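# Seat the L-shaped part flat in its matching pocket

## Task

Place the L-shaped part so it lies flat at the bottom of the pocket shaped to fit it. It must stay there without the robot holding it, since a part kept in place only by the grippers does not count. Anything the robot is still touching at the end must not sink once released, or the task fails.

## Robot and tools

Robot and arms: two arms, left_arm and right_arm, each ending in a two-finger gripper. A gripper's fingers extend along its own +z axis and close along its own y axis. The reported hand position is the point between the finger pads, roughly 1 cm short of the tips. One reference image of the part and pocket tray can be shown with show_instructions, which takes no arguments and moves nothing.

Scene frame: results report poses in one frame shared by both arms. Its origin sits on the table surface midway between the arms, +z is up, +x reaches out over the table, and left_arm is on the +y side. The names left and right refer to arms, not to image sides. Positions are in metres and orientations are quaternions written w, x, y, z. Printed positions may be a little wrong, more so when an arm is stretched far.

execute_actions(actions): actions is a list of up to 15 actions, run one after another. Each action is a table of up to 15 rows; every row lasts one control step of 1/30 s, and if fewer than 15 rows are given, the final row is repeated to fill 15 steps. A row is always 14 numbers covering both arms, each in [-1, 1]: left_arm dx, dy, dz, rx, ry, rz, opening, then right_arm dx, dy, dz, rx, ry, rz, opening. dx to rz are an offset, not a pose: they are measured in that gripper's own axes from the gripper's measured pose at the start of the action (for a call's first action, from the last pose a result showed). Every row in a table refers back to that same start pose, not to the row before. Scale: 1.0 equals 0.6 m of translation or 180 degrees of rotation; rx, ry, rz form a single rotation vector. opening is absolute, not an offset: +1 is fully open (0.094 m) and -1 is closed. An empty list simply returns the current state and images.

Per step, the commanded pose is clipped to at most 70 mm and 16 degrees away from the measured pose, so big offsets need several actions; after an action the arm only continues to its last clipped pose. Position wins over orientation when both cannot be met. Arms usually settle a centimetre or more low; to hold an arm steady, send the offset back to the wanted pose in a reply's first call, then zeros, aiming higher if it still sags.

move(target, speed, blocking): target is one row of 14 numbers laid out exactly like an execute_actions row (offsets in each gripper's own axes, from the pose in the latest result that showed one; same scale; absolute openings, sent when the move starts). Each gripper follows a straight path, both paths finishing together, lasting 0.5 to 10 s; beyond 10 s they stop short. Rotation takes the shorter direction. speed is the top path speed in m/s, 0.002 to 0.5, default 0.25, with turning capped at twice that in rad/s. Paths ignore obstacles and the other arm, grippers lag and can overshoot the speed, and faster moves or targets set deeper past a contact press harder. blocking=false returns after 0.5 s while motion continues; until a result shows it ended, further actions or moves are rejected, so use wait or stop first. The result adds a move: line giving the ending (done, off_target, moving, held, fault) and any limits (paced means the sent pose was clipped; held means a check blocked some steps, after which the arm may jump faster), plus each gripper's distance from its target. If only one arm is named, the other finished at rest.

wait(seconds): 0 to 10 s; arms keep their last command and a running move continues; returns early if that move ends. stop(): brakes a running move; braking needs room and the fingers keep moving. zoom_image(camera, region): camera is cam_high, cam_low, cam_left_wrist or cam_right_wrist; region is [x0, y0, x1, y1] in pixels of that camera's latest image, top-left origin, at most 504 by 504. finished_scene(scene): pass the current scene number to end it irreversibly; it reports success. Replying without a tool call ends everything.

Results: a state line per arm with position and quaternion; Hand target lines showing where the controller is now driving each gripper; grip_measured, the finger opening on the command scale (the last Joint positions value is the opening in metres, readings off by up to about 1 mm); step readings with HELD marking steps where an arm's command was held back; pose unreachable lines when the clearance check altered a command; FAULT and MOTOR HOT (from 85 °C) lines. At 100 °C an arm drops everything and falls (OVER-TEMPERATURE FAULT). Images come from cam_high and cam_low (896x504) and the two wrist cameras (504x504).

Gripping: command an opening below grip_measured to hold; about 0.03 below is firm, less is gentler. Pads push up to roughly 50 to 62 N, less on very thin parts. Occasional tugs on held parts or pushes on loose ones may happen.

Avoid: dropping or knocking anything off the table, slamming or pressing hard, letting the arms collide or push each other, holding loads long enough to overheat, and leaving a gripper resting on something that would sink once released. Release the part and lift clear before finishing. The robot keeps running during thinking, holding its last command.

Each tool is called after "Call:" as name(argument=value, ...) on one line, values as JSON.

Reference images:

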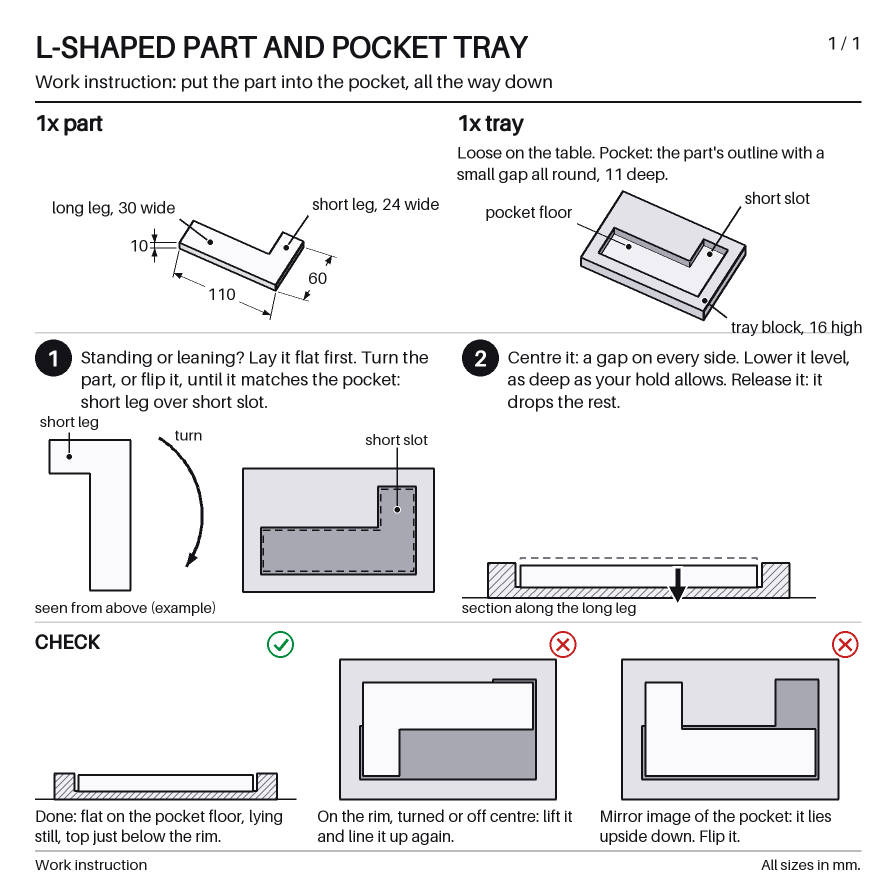

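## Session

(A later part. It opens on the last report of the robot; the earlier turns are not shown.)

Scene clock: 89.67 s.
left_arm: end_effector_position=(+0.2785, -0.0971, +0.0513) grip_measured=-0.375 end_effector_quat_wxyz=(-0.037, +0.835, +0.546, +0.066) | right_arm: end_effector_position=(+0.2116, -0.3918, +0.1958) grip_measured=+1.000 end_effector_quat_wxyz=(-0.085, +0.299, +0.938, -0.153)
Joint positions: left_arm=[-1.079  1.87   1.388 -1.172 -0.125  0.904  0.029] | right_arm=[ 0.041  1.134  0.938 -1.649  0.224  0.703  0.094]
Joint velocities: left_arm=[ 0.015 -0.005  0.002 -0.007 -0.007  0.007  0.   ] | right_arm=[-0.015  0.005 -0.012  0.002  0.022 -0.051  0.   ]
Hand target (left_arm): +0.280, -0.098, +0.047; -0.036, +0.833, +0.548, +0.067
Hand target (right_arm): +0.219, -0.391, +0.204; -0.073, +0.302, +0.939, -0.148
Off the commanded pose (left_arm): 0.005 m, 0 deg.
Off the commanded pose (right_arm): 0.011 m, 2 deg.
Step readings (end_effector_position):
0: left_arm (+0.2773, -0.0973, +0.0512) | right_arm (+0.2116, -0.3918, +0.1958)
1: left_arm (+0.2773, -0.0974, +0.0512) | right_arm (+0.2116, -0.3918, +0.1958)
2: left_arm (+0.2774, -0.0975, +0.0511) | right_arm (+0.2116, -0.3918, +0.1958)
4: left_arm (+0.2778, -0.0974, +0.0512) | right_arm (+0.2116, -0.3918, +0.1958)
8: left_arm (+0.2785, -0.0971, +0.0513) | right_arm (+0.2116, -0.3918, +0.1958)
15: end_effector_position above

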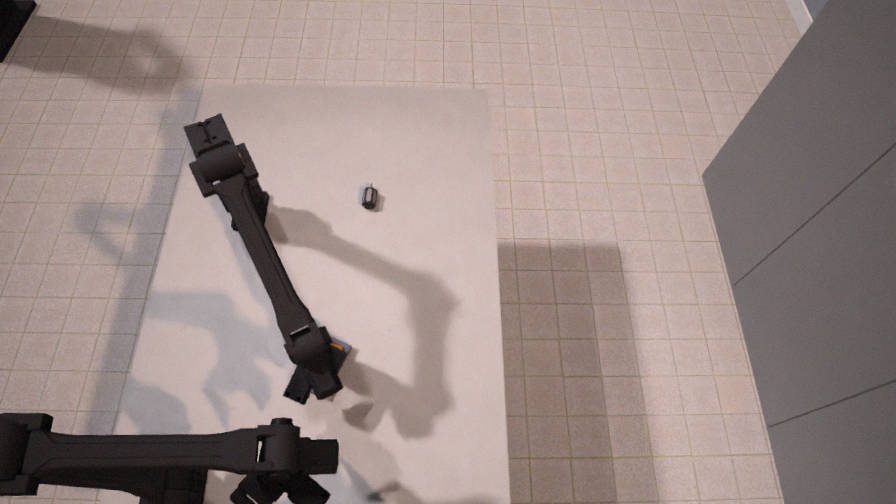

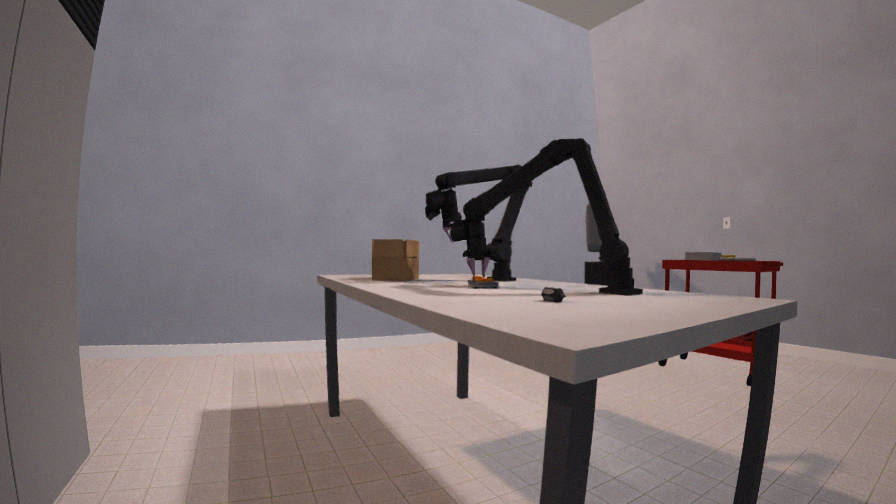

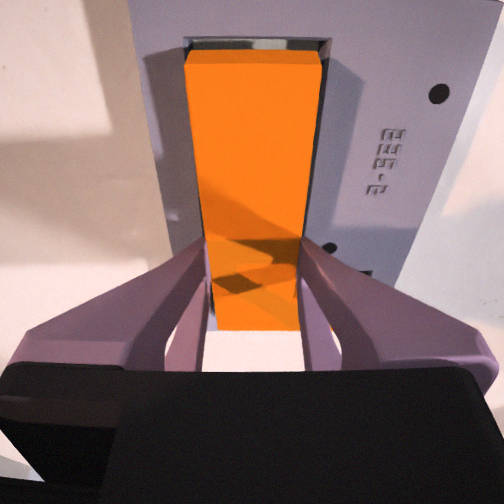

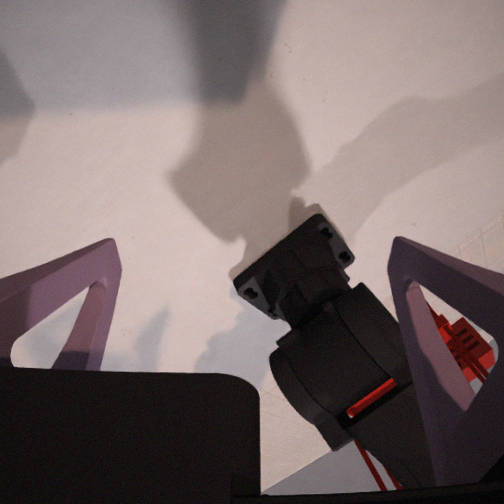

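Call:
execute_actions(actions=[[[-0.0008,0.0021,0.0085,-0.0002,0.0003,-0.0019,-0.41,-0.0082,0.003,-0.0163,-0.0055,-0.006,0.002,1],[-0.0004,0.0015,0.0090,0.0001,0.0005,-0.0018,-0.41,-0.0082,0.003,-0.0163,-0.0055,-0.006,0.002,1],[-0.0001,0.0010,0.0096,0.0003,0.0007,-0.0018,-0.41,-0.0082,0.003,-0.0163,-0.0055,-0.006,0.002,1],[-0.0001,0.0010,0.0096,0.0003,0.0007,-0.0018,-0.41,-0.0082,0.003,-0.0163,-0.0055,-0.006,0.002,1],[-0.0001,0.0009,0.0102,0.0002,0.0006,-0.0018,-0.41,-0.0082,0.003,-0.0163,-0.0055,-0.006,0.002,1],[-0.0001,0.0008,0.0107,0.0001,0.0005,-0.0018,-0.41,-0.0082,0.003,-0.0163,-0.0055,-0.006,0.002,1],[-0.0003,0.0010,0.0113,-0.0002,0.0003,-0.0019,-0.41,-0.0082,0.003,-0.0163,-0.0055,-0.006,0.002,1],[-0.0004,0.0010,0.0119,-0.0004,0.0001,-0.0019,-0.41,-0.0082,0.003,-0.0163,-0.0055,-0.006,0.002,1],[-0.0006,0.0011,0.0125,-0.0007,-0.0001,-0.0019,-0.41,-0.0082,0.003,-0.0163,-0.0055,-0.006,0.002,1],[-0.0006,0.0011,0.0130,-0.0009,-0.0003,-0.0020,-0.41,-0.0082,0.003,-0.0163,-0.0055,-0.006,0.002,1]]])

Scene clock: 92.60 s.
left_arm: end_effector_position=(+0.2775, -0.0951, +0.0476) grip_measured=-0.375 end_effector_quat_wxyz=(-0.037, +0.835, +0.546, +0.066) | right_arm: end_effector_position=(+0.2116, -0.3918, +0.1958) grip_measured=+1.000 end_effector_quat_wxyz=(-0.085, +0.299, +0.938, -0.153)
Joint positions: left_arm=[-1.079  1.87   1.377 -1.162 -0.125  0.904  0.029] | right_arm=[ 0.041  1.134  0.938 -1.649  0.224  0.703  0.094]
Joint velocities: left_arm=[ 0.005  0.005  0.002 -0.002  0.022 -0.037 -0.001] | right_arm=[-0.005  0.005  0.007 -0.002 -0.037  0.007  0.   ]
Hand target (left_arm): +0.279, -0.096, +0.043; -0.035, +0.833, +0.548, +0.066
Hand target (right_arm): +0.219, -0.391, +0.204; -0.073, +0.302, +0.939, -0.148
Off the commanded pose (left_arm): 0.005 m, 0 deg.
Off the commanded pose (right_arm): 0.011 m, 2 deg.
Step readings (end_effector_position):
0: left_arm (+0.2785, -0.0971, +0.0513) | right_arm (+0.2116, -0.3918, +0.1958)
1: left_arm (+0.2785, -0.0971, +0.0513) | right_arm (+0.2116, -0.3918, +0.1958)
2: left_arm (+0.2785, -0.0971, +0.0513) | right_arm (+0.2116, -0.3918, +0.1958)
4: left_arm (+0.2783, -0.0967, +0.0509) | right_arm (+0.2116, -0.3918, +0.1958)
8: left_arm (+0.2776, -0.0953, +0.0492) | right_arm (+0.2116, -0.3918, +0.1958)
15: end_effector_position above

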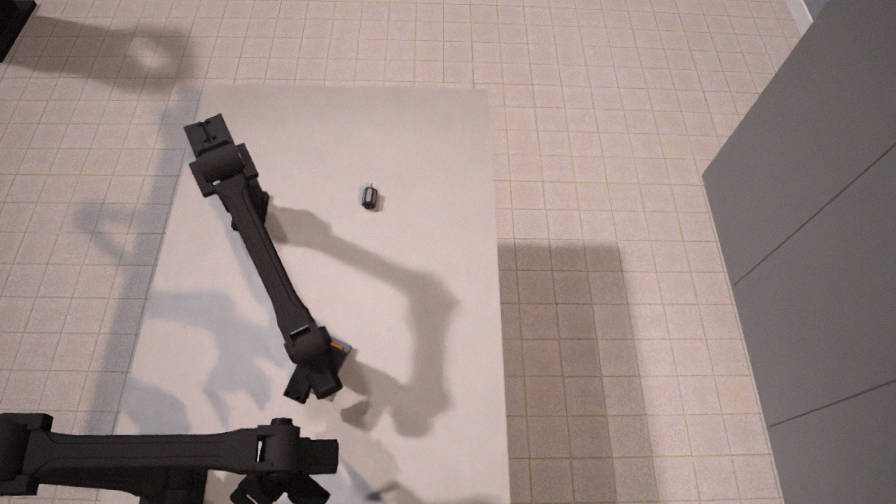

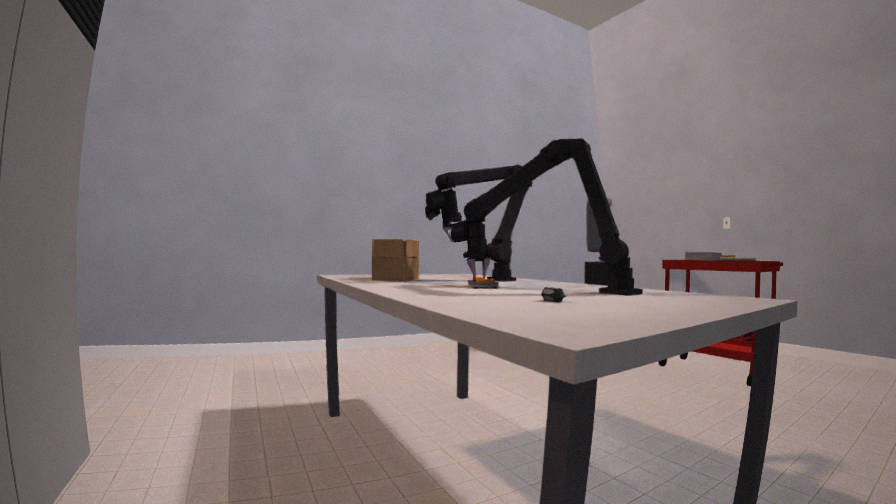

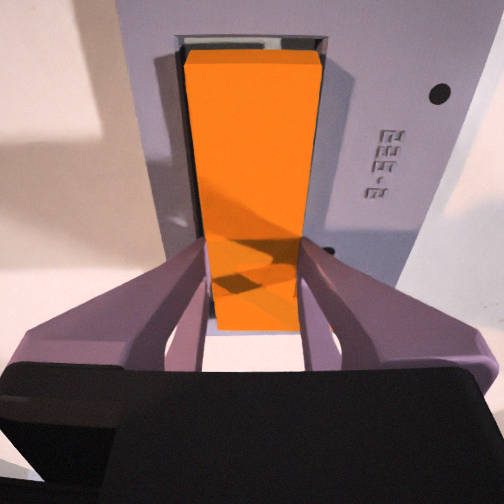

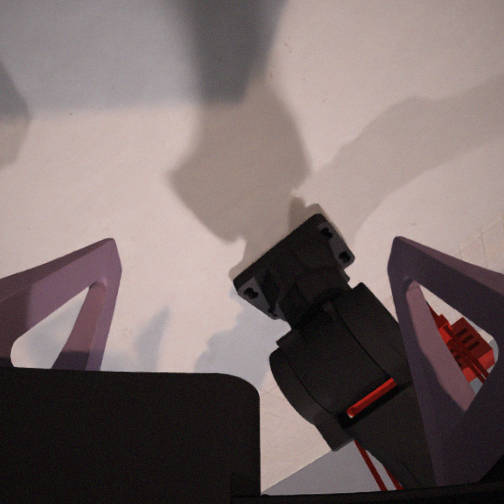

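Call:
zoom_image(camera="cam_left_wrist", region=[100, 0, 440, 340])

Call:
zoom_image(camera="cam_low", region=[440, 250, 530, 300])

Region (100, 0, 440, 340) of cam_left_wrist's 504x504 image, scaled by 1.482, with more detail than that image has.

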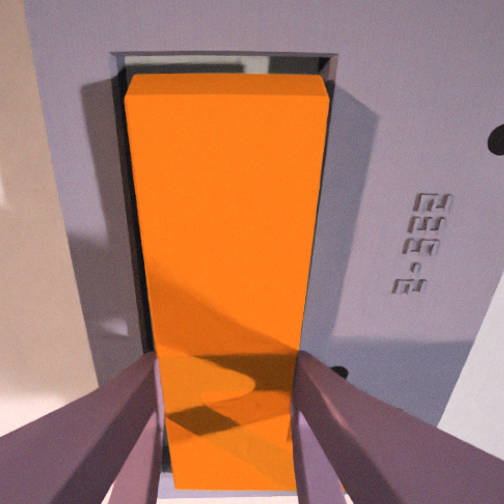

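Region (440, 250, 530, 300) of cam_low's 896x504 image, scaled by 5.600, with more detail than that image has.

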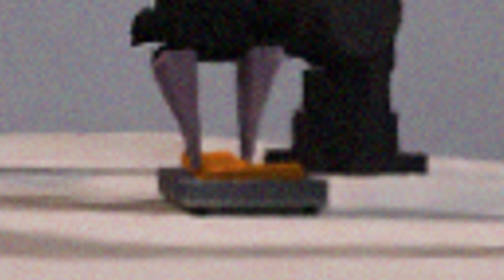

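Call:
execute_actions(actions=[[[-0.0019,0.0038,0.0074,-0.0012,-0.0005,-0.0020,-0.41,-0.0082,0.003,-0.0163,-0.0055,-0.006,0.002,1],[-0.0018,0.0035,0.0079,-0.0012,-0.0005,-0.0020,-0.41,-0.0082,0.003,-0.0163,-0.0055,-0.006,0.002,1],[-0.0017,0.0033,0.0085,-0.0012,-0.0005,-0.0020,-0.41,-0.0082,0.003,-0.0163,-0.0055,-0.006,0.002,1],[-0.0018,0.0034,0.0091,-0.0015,-0.0007,-0.0020,-0.41,-0.0082,0.003,-0.0163,-0.0055,-0.006,0.002,1],[-0.0020,0.0036,0.0094,-0.0017,-0.0009,-0.0021,-0.41,-0.0082,0.003,-0.0163,-0.0055,-0.006,0.002,1],[-0.0022,0.0038,0.0097,-0.0020,-0.0011,-0.0021,-0.41,-0.0082,0.003,-0.0163,-0.0055,-0.006,0.002,1],[-0.0024,0.0040,0.0100,-0.0022,-0.0013,-0.0022,-0.41,-0.0082,0.003,-0.0163,-0.0055,-0.006,0.002,1],[-0.0026,0.0042,0.0102,-0.0025,-0.0015,-0.0022,-0.41,-0.0082,0.003,-0.0163,-0.0055,-0.006,0.002,1],[-0.0029,0.0045,0.0105,-0.0028,-0.0018,-0.0023,-0.41,-0.0082,0.003,-0.0163,-0.0055,-0.006,0.002,1],[-0.0032,0.0049,0.0108,-0.0032,-0.0021,-0.0023,-0.41,-0.0082,0.003,-0.0163,-0.0055,-0.006,0.002,1]]])

Call:
zoom_image(camera="cam_left_wrist", region=[100, 0, 440, 340])

Scene clock: 95.80 s.
left_arm: end_effector_position=(+0.2778, -0.0957, +0.0450) grip_measured=-0.375 end_effector_quat_wxyz=(-0.033, +0.835, +0.546, +0.065) | right_arm: end_effector_position=(+0.2116, -0.3918, +0.1958) grip_measured=+1.000 end_effector_quat_wxyz=(-0.085, +0.299, +0.938, -0.153)
Joint positions: left_arm=[-1.079  1.87   1.369 -1.147 -0.125  0.904  0.029] | right_arm=[ 0.041  1.134  0.938 -1.649  0.224  0.703  0.094]
Joint velocities: left_arm=[-0.005  0.005  0.002  0.017  0.022 -0.007 -0.   ] | right_arm=[-0.005  0.015 -0.022 -0.022 -0.007  0.007  0.   ]
Hand target (left_arm): +0.280, -0.097, +0.041; -0.031, +0.833, +0.549, +0.066
Hand target (right_arm): +0.219, -0.391, +0.204; -0.073, +0.302, +0.939, -0.148
Off the commanded pose (left_arm): 0.005 m, 0 deg.
Off the commanded pose (right_arm): 0.011 m, 2 deg.
Step readings (end_effector_position):
0: left_arm (+0.2775, -0.0953, +0.0476) | right_arm (+0.2116, -0.3918, +0.1958)
1: left_arm (+0.2775, -0.0953, +0.0476) | right_arm (+0.2116, -0.3918, +0.1958)
2: left_arm (+0.2776, -0.0954, +0.0475) | right_arm (+0.2116, -0.3918, +0.1958)
4: left_arm (+0.2778, -0.0957, +0.0474) | right_arm (+0.2116, -0.3918, +0.1958)
8: left_arm (+0.2778, -0.0957, +0.0462) | right_arm (+0.2116, -0.3918, +0.1958)
15: end_effector_position above

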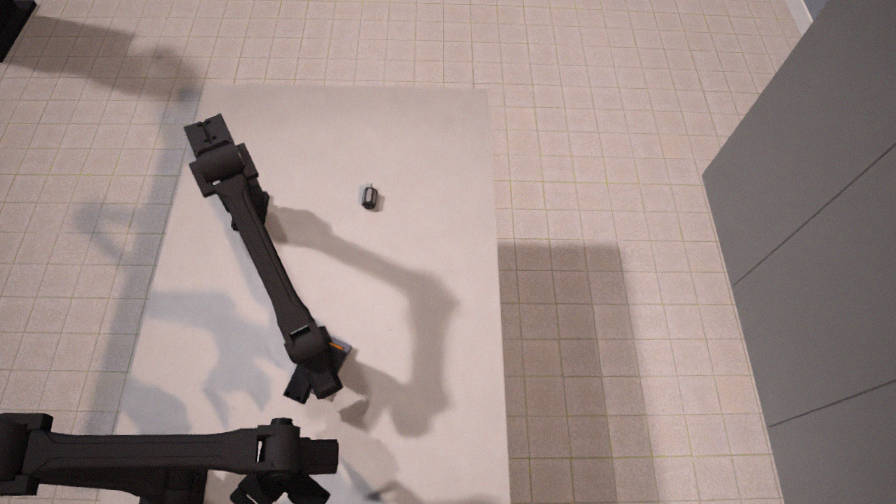

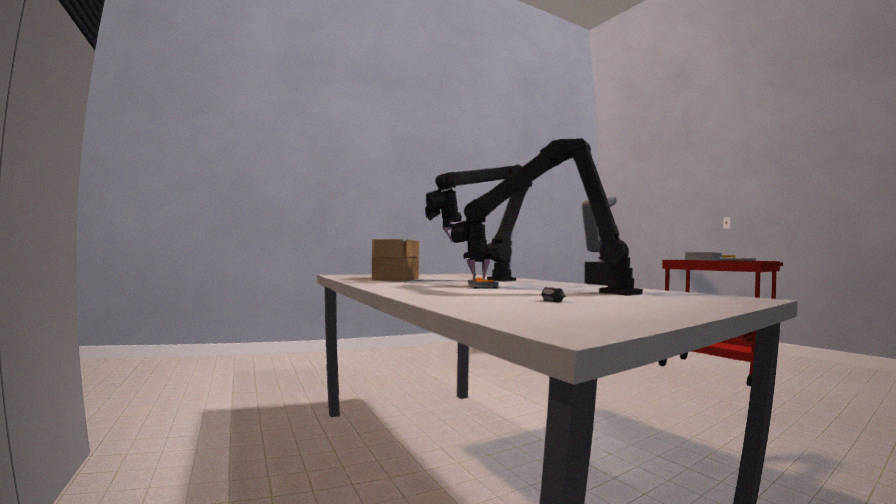

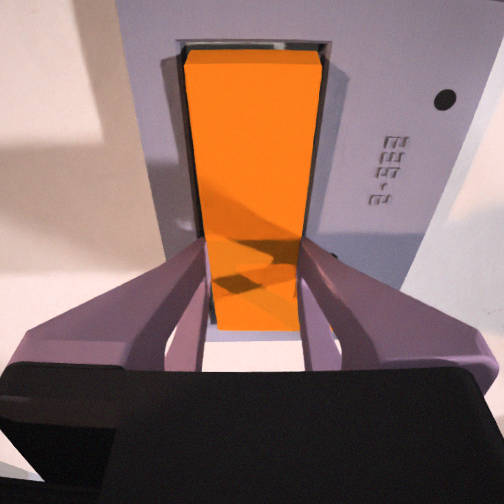

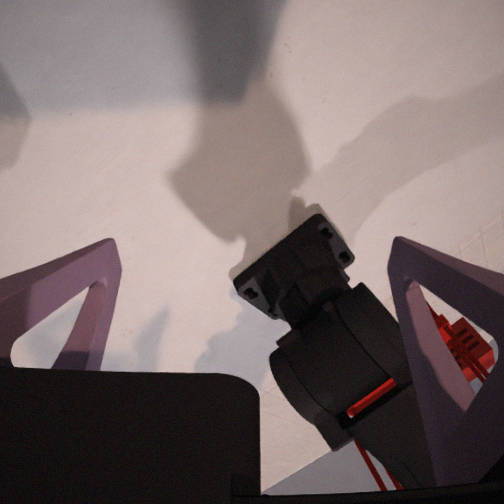

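Region (100, 0, 440, 340) of cam_left_wrist's 504x504 image, scaled by 1.482, with more detail than that image has.

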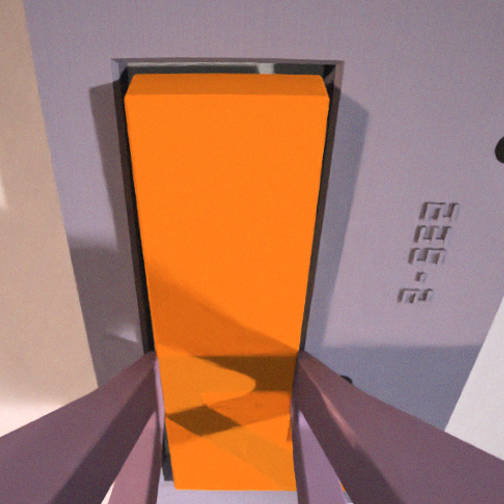

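Call:
zoom_image(camera="cam_left_wrist", region=[160, 20, 360, 120])

Call:
zoom_image(camera="cam_low", region=[455, 262, 515, 295])

Region (160, 20, 360, 120) of cam_left_wrist's 504x504 image, scaled by 2.520, with more detail than that image has.

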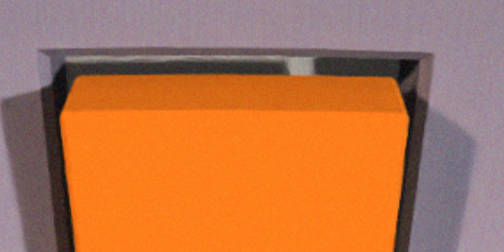

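Region (455, 262, 515, 295) of cam_low's 896x504 image, scaled by 8.400, with more detail than that image has; it fills the top 277 rows of this view, and the rest is white.

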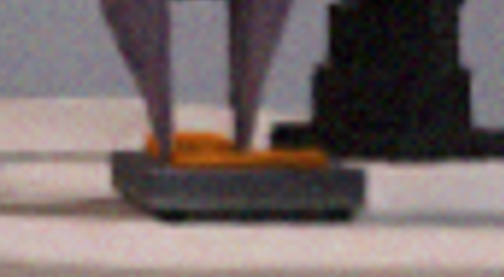

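Call:
execute_actions(actions=[[[-0.0017,0.0040,0.0073,-0.0015,-0.0007,-0.0020,-0.41,-0.0082,0.003,-0.0163,-0.0055,-0.006,0.002,1],[-0.0016,0.0037,0.0078,-0.0015,-0.0007,-0.0020,-0.41,-0.0082,0.003,-0.0163,-0.0055,-0.006,0.002,1],[-0.0015,0.0035,0.0084,-0.0015,-0.0007,-0.0020,-0.41,-0.0082,0.003,-0.0163,-0.0055,-0.006,0.002,1],[-0.0017,0.0037,0.0087,-0.0018,-0.0009,-0.0021,-0.41,-0.0082,0.003,-0.0163,-0.0055,-0.006,0.002,1],[-0.0019,0.0039,0.0090,-0.0020,-0.0011,-0.0021,-0.41,-0.0082,0.003,-0.0163,-0.0055,-0.006,0.002,1],[-0.0021,0.0041,0.0093,-0.0023,-0.0013,-0.0022,-0.41,-0.0082,0.003,-0.0163,-0.0055,-0.006,0.002,1],[-0.0023,0.0043,0.0096,-0.0025,-0.0015,-0.0022,-0.41,-0.0082,0.003,-0.0163,-0.0055,-0.006,0.002,1]]])

Call:
zoom_image(camera="cam_left_wrist", region=[100, 0, 440, 340])

Scene clock: 98.83 s.
left_arm: end_effector_position=(+0.2781, -0.0963, +0.0445) grip_measured=-0.375 end_effector_quat_wxyz=(-0.031, +0.835, +0.546, +0.065) | right_arm: end_effector_position=(+0.2116, -0.3918, +0.1958) grip_measured=+1.000 end_effector_quat_wxyz=(-0.085, +0.299, +0.938, -0.153)
Joint positions: left_arm=[-1.079  1.87   1.368 -1.142 -0.125  0.904  0.029] | right_arm=[ 0.041  1.134  0.938 -1.649  0.224  0.703  0.094]
Joint velocities: left_arm=[-0.005  0.015 -0.007 -0.012 -0.022 -0.007  0.001] | right_arm=[-0.024 -0.015  0.002 -0.007  0.007 -0.139  0.   ]
Hand target (left_arm): +0.280, -0.097, +0.039; -0.028, +0.833, +0.549, +0.066
Hand target (right_arm): +0.219, -0.391, +0.204; -0.073, +0.302, +0.939, -0.148
Off the commanded pose (left_arm): 0.006 m, 0 deg.
Off the commanded pose (right_arm): 0.011 m, 2 deg.
Step readings (end_effector_position):
0: left_arm (+0.2778, -0.0957, +0.0450) | right_arm (+0.2116, -0.3918, +0.1958)
1: left_arm (+0.2778, -0.0957, +0.0450) | right_arm (+0.2116, -0.3918, +0.1958)
2: left_arm (+0.2779, -0.0959, +0.0450) | right_arm (+0.2116, -0.3918, +0.1958)
4: left_arm (+0.2781, -0.0963, +0.0449) | right_arm (+0.2116, -0.3918, +0.1958)
8: left_arm (+0.2781, -0.0963, +0.0445) | right_arm (+0.2116, -0.3918, +0.1958)
15: end_effector_position above

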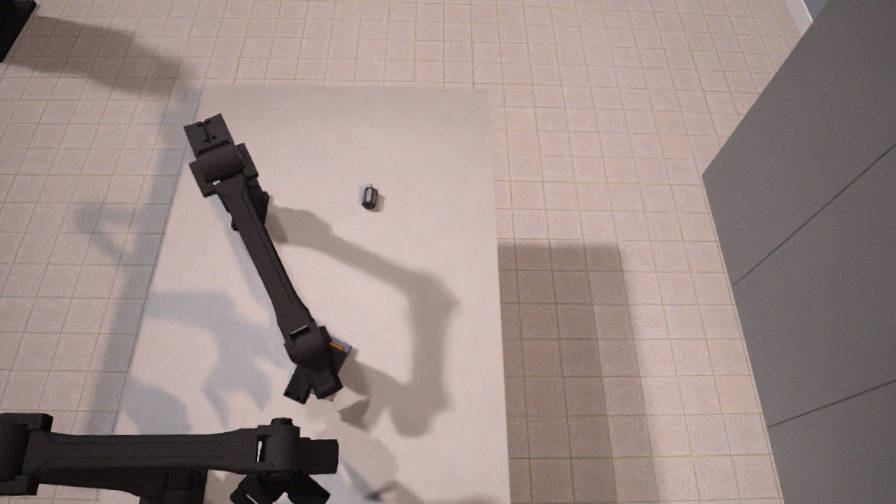

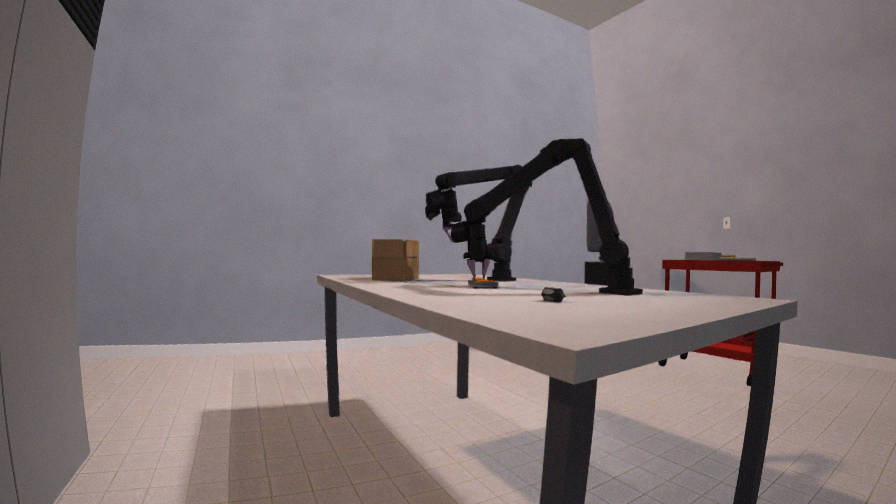

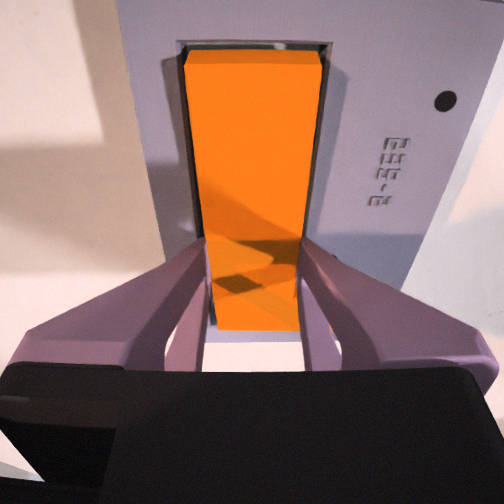

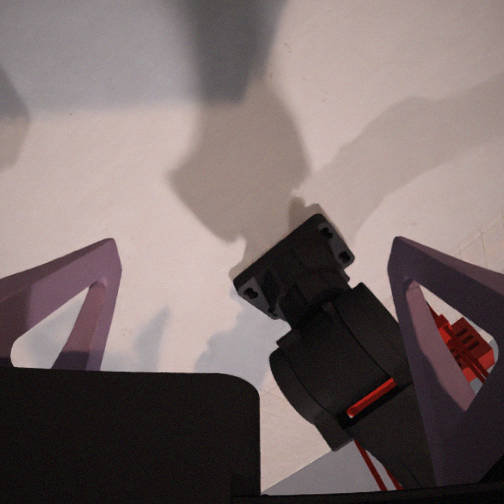

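Region (100, 0, 440, 340) of cam_left_wrist's 504x504 image, scaled by 1.482, with more detail than that image has.

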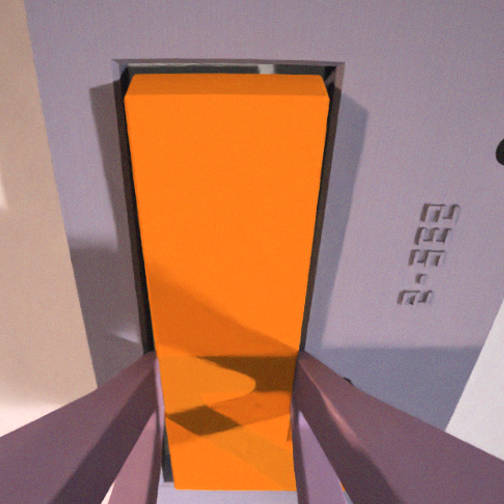

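Call:
execute_actions(actions=[[[-0.0026,0.0060,0.0021,-0.0015,-0.0007,-0.0020,-0.41,-0.0082,0.003,-0.0163,-0.0055,-0.006,0.002,1],[-0.0026,0.0060,0.0021,-0.0015,-0.0007,-0.0020,-0.40,-0.0082,0.003,-0.0163,-0.0055,-0.006,0.002,1],[-0.0026,0.0060,0.0021,-0.0015,-0.0007,-0.0020,-0.385,-0.0082,0.003,-0.0163,-0.0055,-0.006,0.002,1],[-0.0026,0.0060,0.0021,-0.0015,-0.0007,-0.0020,-0.37,-0.0082,0.003,-0.0163,-0.0055,-0.006,0.002,1],[-0.0026,0.0060,0.0021,-0.0015,-0.0007,-0.0020,-0.355,-0.0082,0.003,-0.0163,-0.0055,-0.006,0.002,1],[-0.0026,0.0060,0.0021,-0.0015,-0.0007,-0.0020,-0.34,-0.0082,0.003,-0.0163,-0.0055,-0.006,0.002,1],[-0.0026,0.0060,0.0021,-0.0015,-0.0007,-0.0020,-0.32,-0.0082,0.003,-0.0163,-0.0055,-0.006,0.002,1],[-0.0026,0.0060,0.0021,-0.0015,-0.0007,-0.0020,-0.30,-0.0082,0.003,-0.0163,-0.0055,-0.006,0.002,1],[-0.0026,0.0060,0.0021,-0.0015,-0.0007,-0.0020,-0.28,-0.0082,0.003,-0.0163,-0.0055,-0.006,0.002,1]]])

Call:
move(target=[0.03,0.0,-0.15,0,0,0,0.2,0,0,0,0,0,0,1], speed=0.12)

Scene clock: 100.20 s.
left_arm: end_effector_position=(+0.2781, -0.0963, +0.0445) grip_measured=-0.282 end_effector_quat_wxyz=(-0.031, +0.835, +0.546, +0.065) | right_arm: end_effector_position=(+0.2116, -0.3918, +0.1958) grip_measured=+1.000 end_effector_quat_wxyz=(-0.085, +0.299, +0.938, -0.153)
Joint positions: left_arm=[-1.079  1.87   1.368 -1.142 -0.125  0.904  0.034] | right_arm=[ 0.041  1.134  0.938 -1.649  0.224  0.703  0.094]
Joint velocities: left_arm=[-0.005  0.005 -0.002  0.012  0.007 -0.007  0.001] | right_arm=[ 0.015 -0.034  0.017 -0.002 -0.007 -0.081  0.   ]
Hand target (left_arm): +0.281, -0.099, +0.043; -0.029, +0.833, +0.549, +0.066
Hand target (right_arm): +0.219, -0.391, +0.204; -0.073, +0.302, +0.939, -0.148
Off the commanded pose (left_arm): 0.004 m, 0 deg.
Off the commanded pose (right_arm): 0.011 m, 2 deg.
Step readings (end_effector_position):
0: left_arm (+0.2781, -0.0963, +0.0445) | right_arm (+0.2116, -0.3918, +0.1958)
1: left_arm (+0.2781, -0.0963, +0.0445) | right_arm (+0.2116, -0.3918, +0.1958)
2: left_arm (+0.2781, -0.0963, +0.0445) | right_arm (+0.2116, -0.3918, +0.1958)
4: left_arm (+0.2781, -0.0963, +0.0445) | right_arm (+0.2116, -0.3918, +0.1958)
8: left_arm (+0.2781, -0.0963, +0.0445) | right_arm (+0.2116, -0.3918, +0.1958)
15: end_effector_position above

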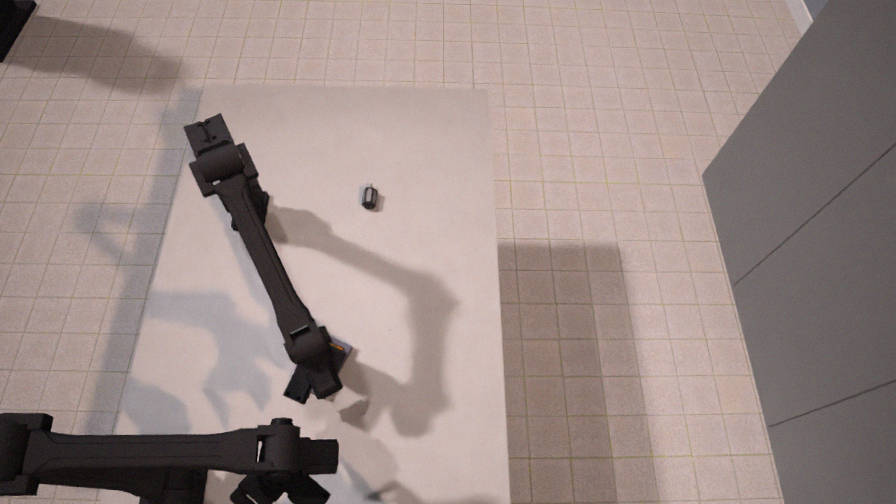

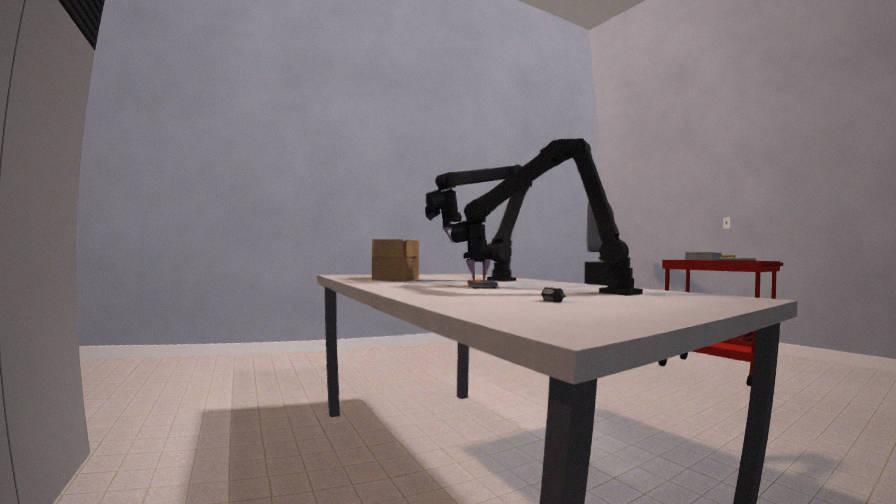

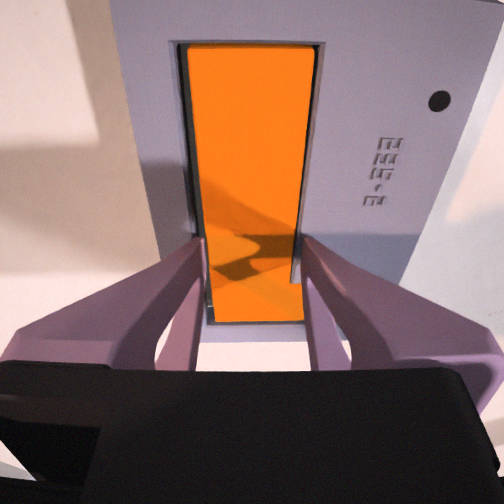

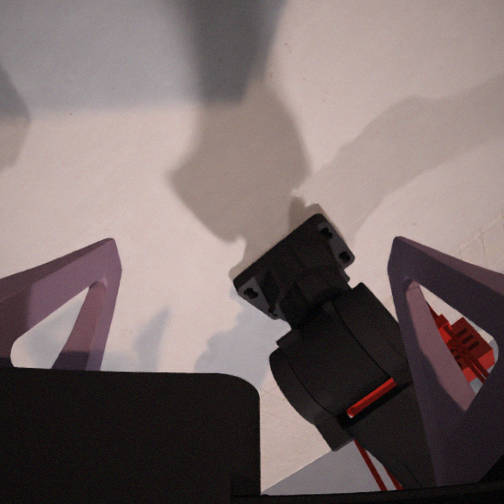

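Scene clock: 101.37 s.
left_arm: end_effector_position=(+0.2695, -0.0805, +0.1148) grip_measured=+0.198 end_effector_quat_wxyz=(-0.054, +0.834, +0.544, +0.067) | right_arm: end_effector_position=(+0.2116, -0.3918, +0.1958) grip_measured=+1.000 end_effector_quat_wxyz=(-0.085, +0.299, +0.938, -0.153)
Joint positions: left_arm=[-1.079  1.78   1.435 -1.345 -0.124  0.904  0.056] | right_arm=[ 0.041  1.134  0.938 -1.649  0.224  0.703  0.094]
Joint velocities: left_arm=[-0.015 -0.005  0.007  0.012 -0.037  0.022  0.001] | right_arm=[ 0.005 -0.005  0.002  0.002  0.037  0.037  0.   ]
Hand target (left_arm): +0.279, -0.091, +0.137; -0.031, +0.835, +0.546, +0.065
Hand target (right_arm): +0.212, -0.392, +0.196; -0.085, +0.299, +0.938, -0.153
Off the commanded pose (left_arm): 0.025 m, 3 deg.
Off the commanded pose (right_arm): 0.000 m, 0 deg.
move: off_target (left_arm)

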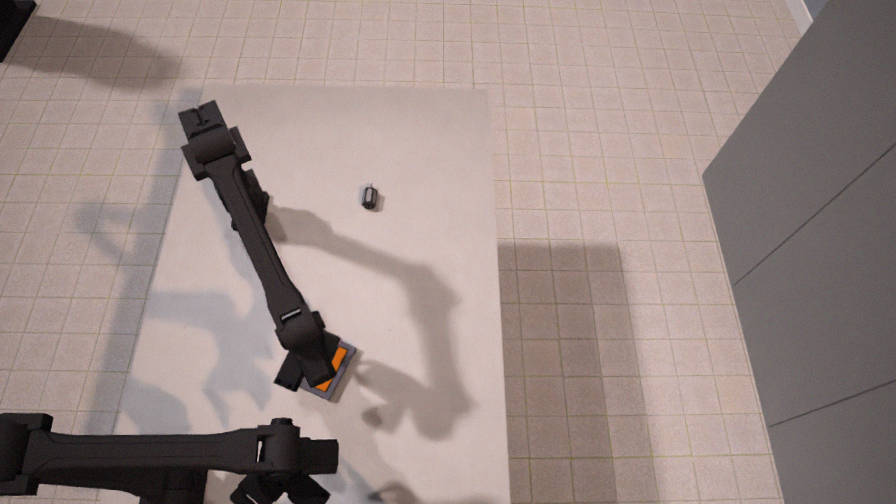

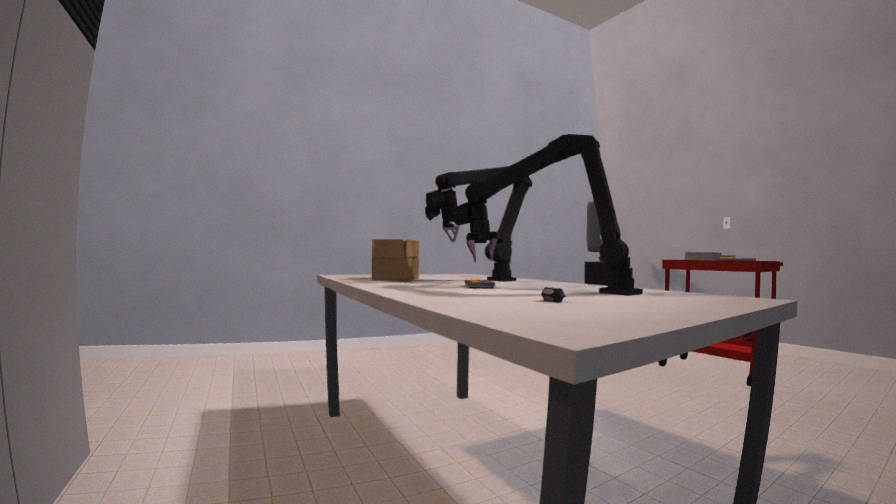

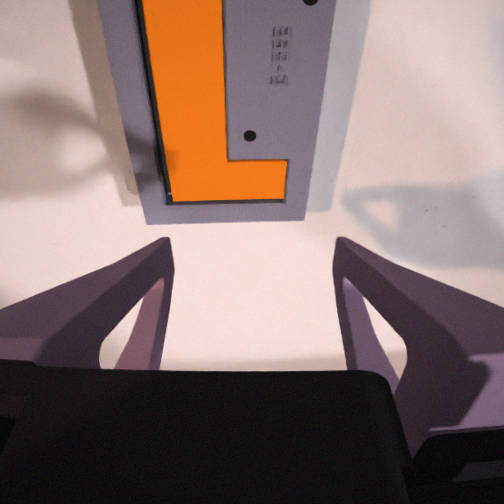

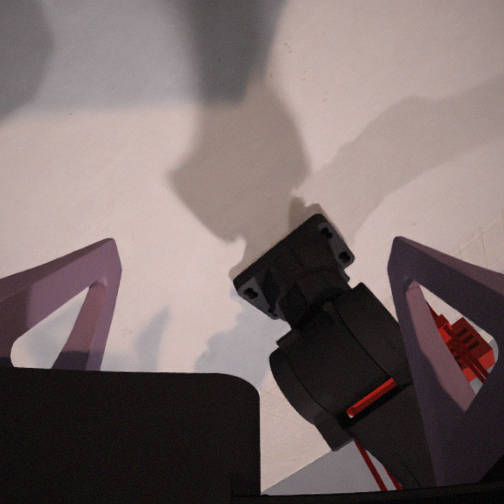

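Call:
zoom_image(camera="cam_left_wrist", region=[90, 0, 350, 240])

Call:
zoom_image(camera="cam_low", region=[450, 265, 510, 298])

Region (90, 0, 350, 240) of cam_left_wrist's 504x504 image, scaled by 1.938, with more detail than that image has; it fills the top 465 rows of this view, and the rest is white.

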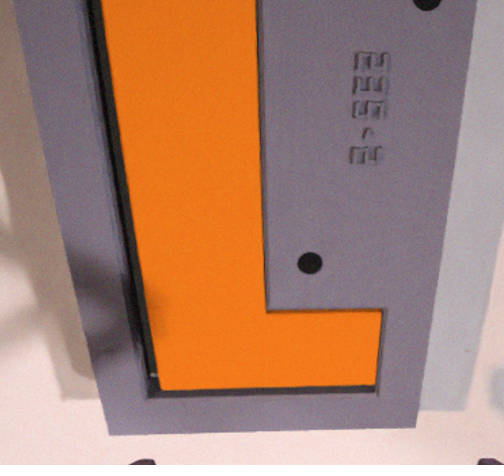

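Region (450, 265, 510, 298) of cam_low's 896x504 image, scaled by 8.400, with more detail than that image has; it fills the top 277 rows of this view, and the rest is white.

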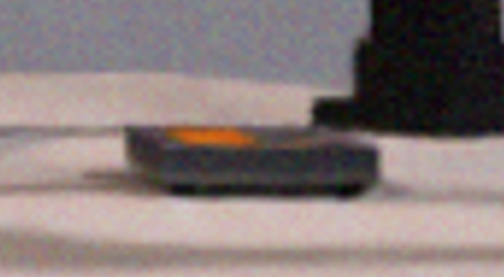

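The part lies flat below the rim.

Call:
finished_scene(scene=1)

The scene is finished: the task was done.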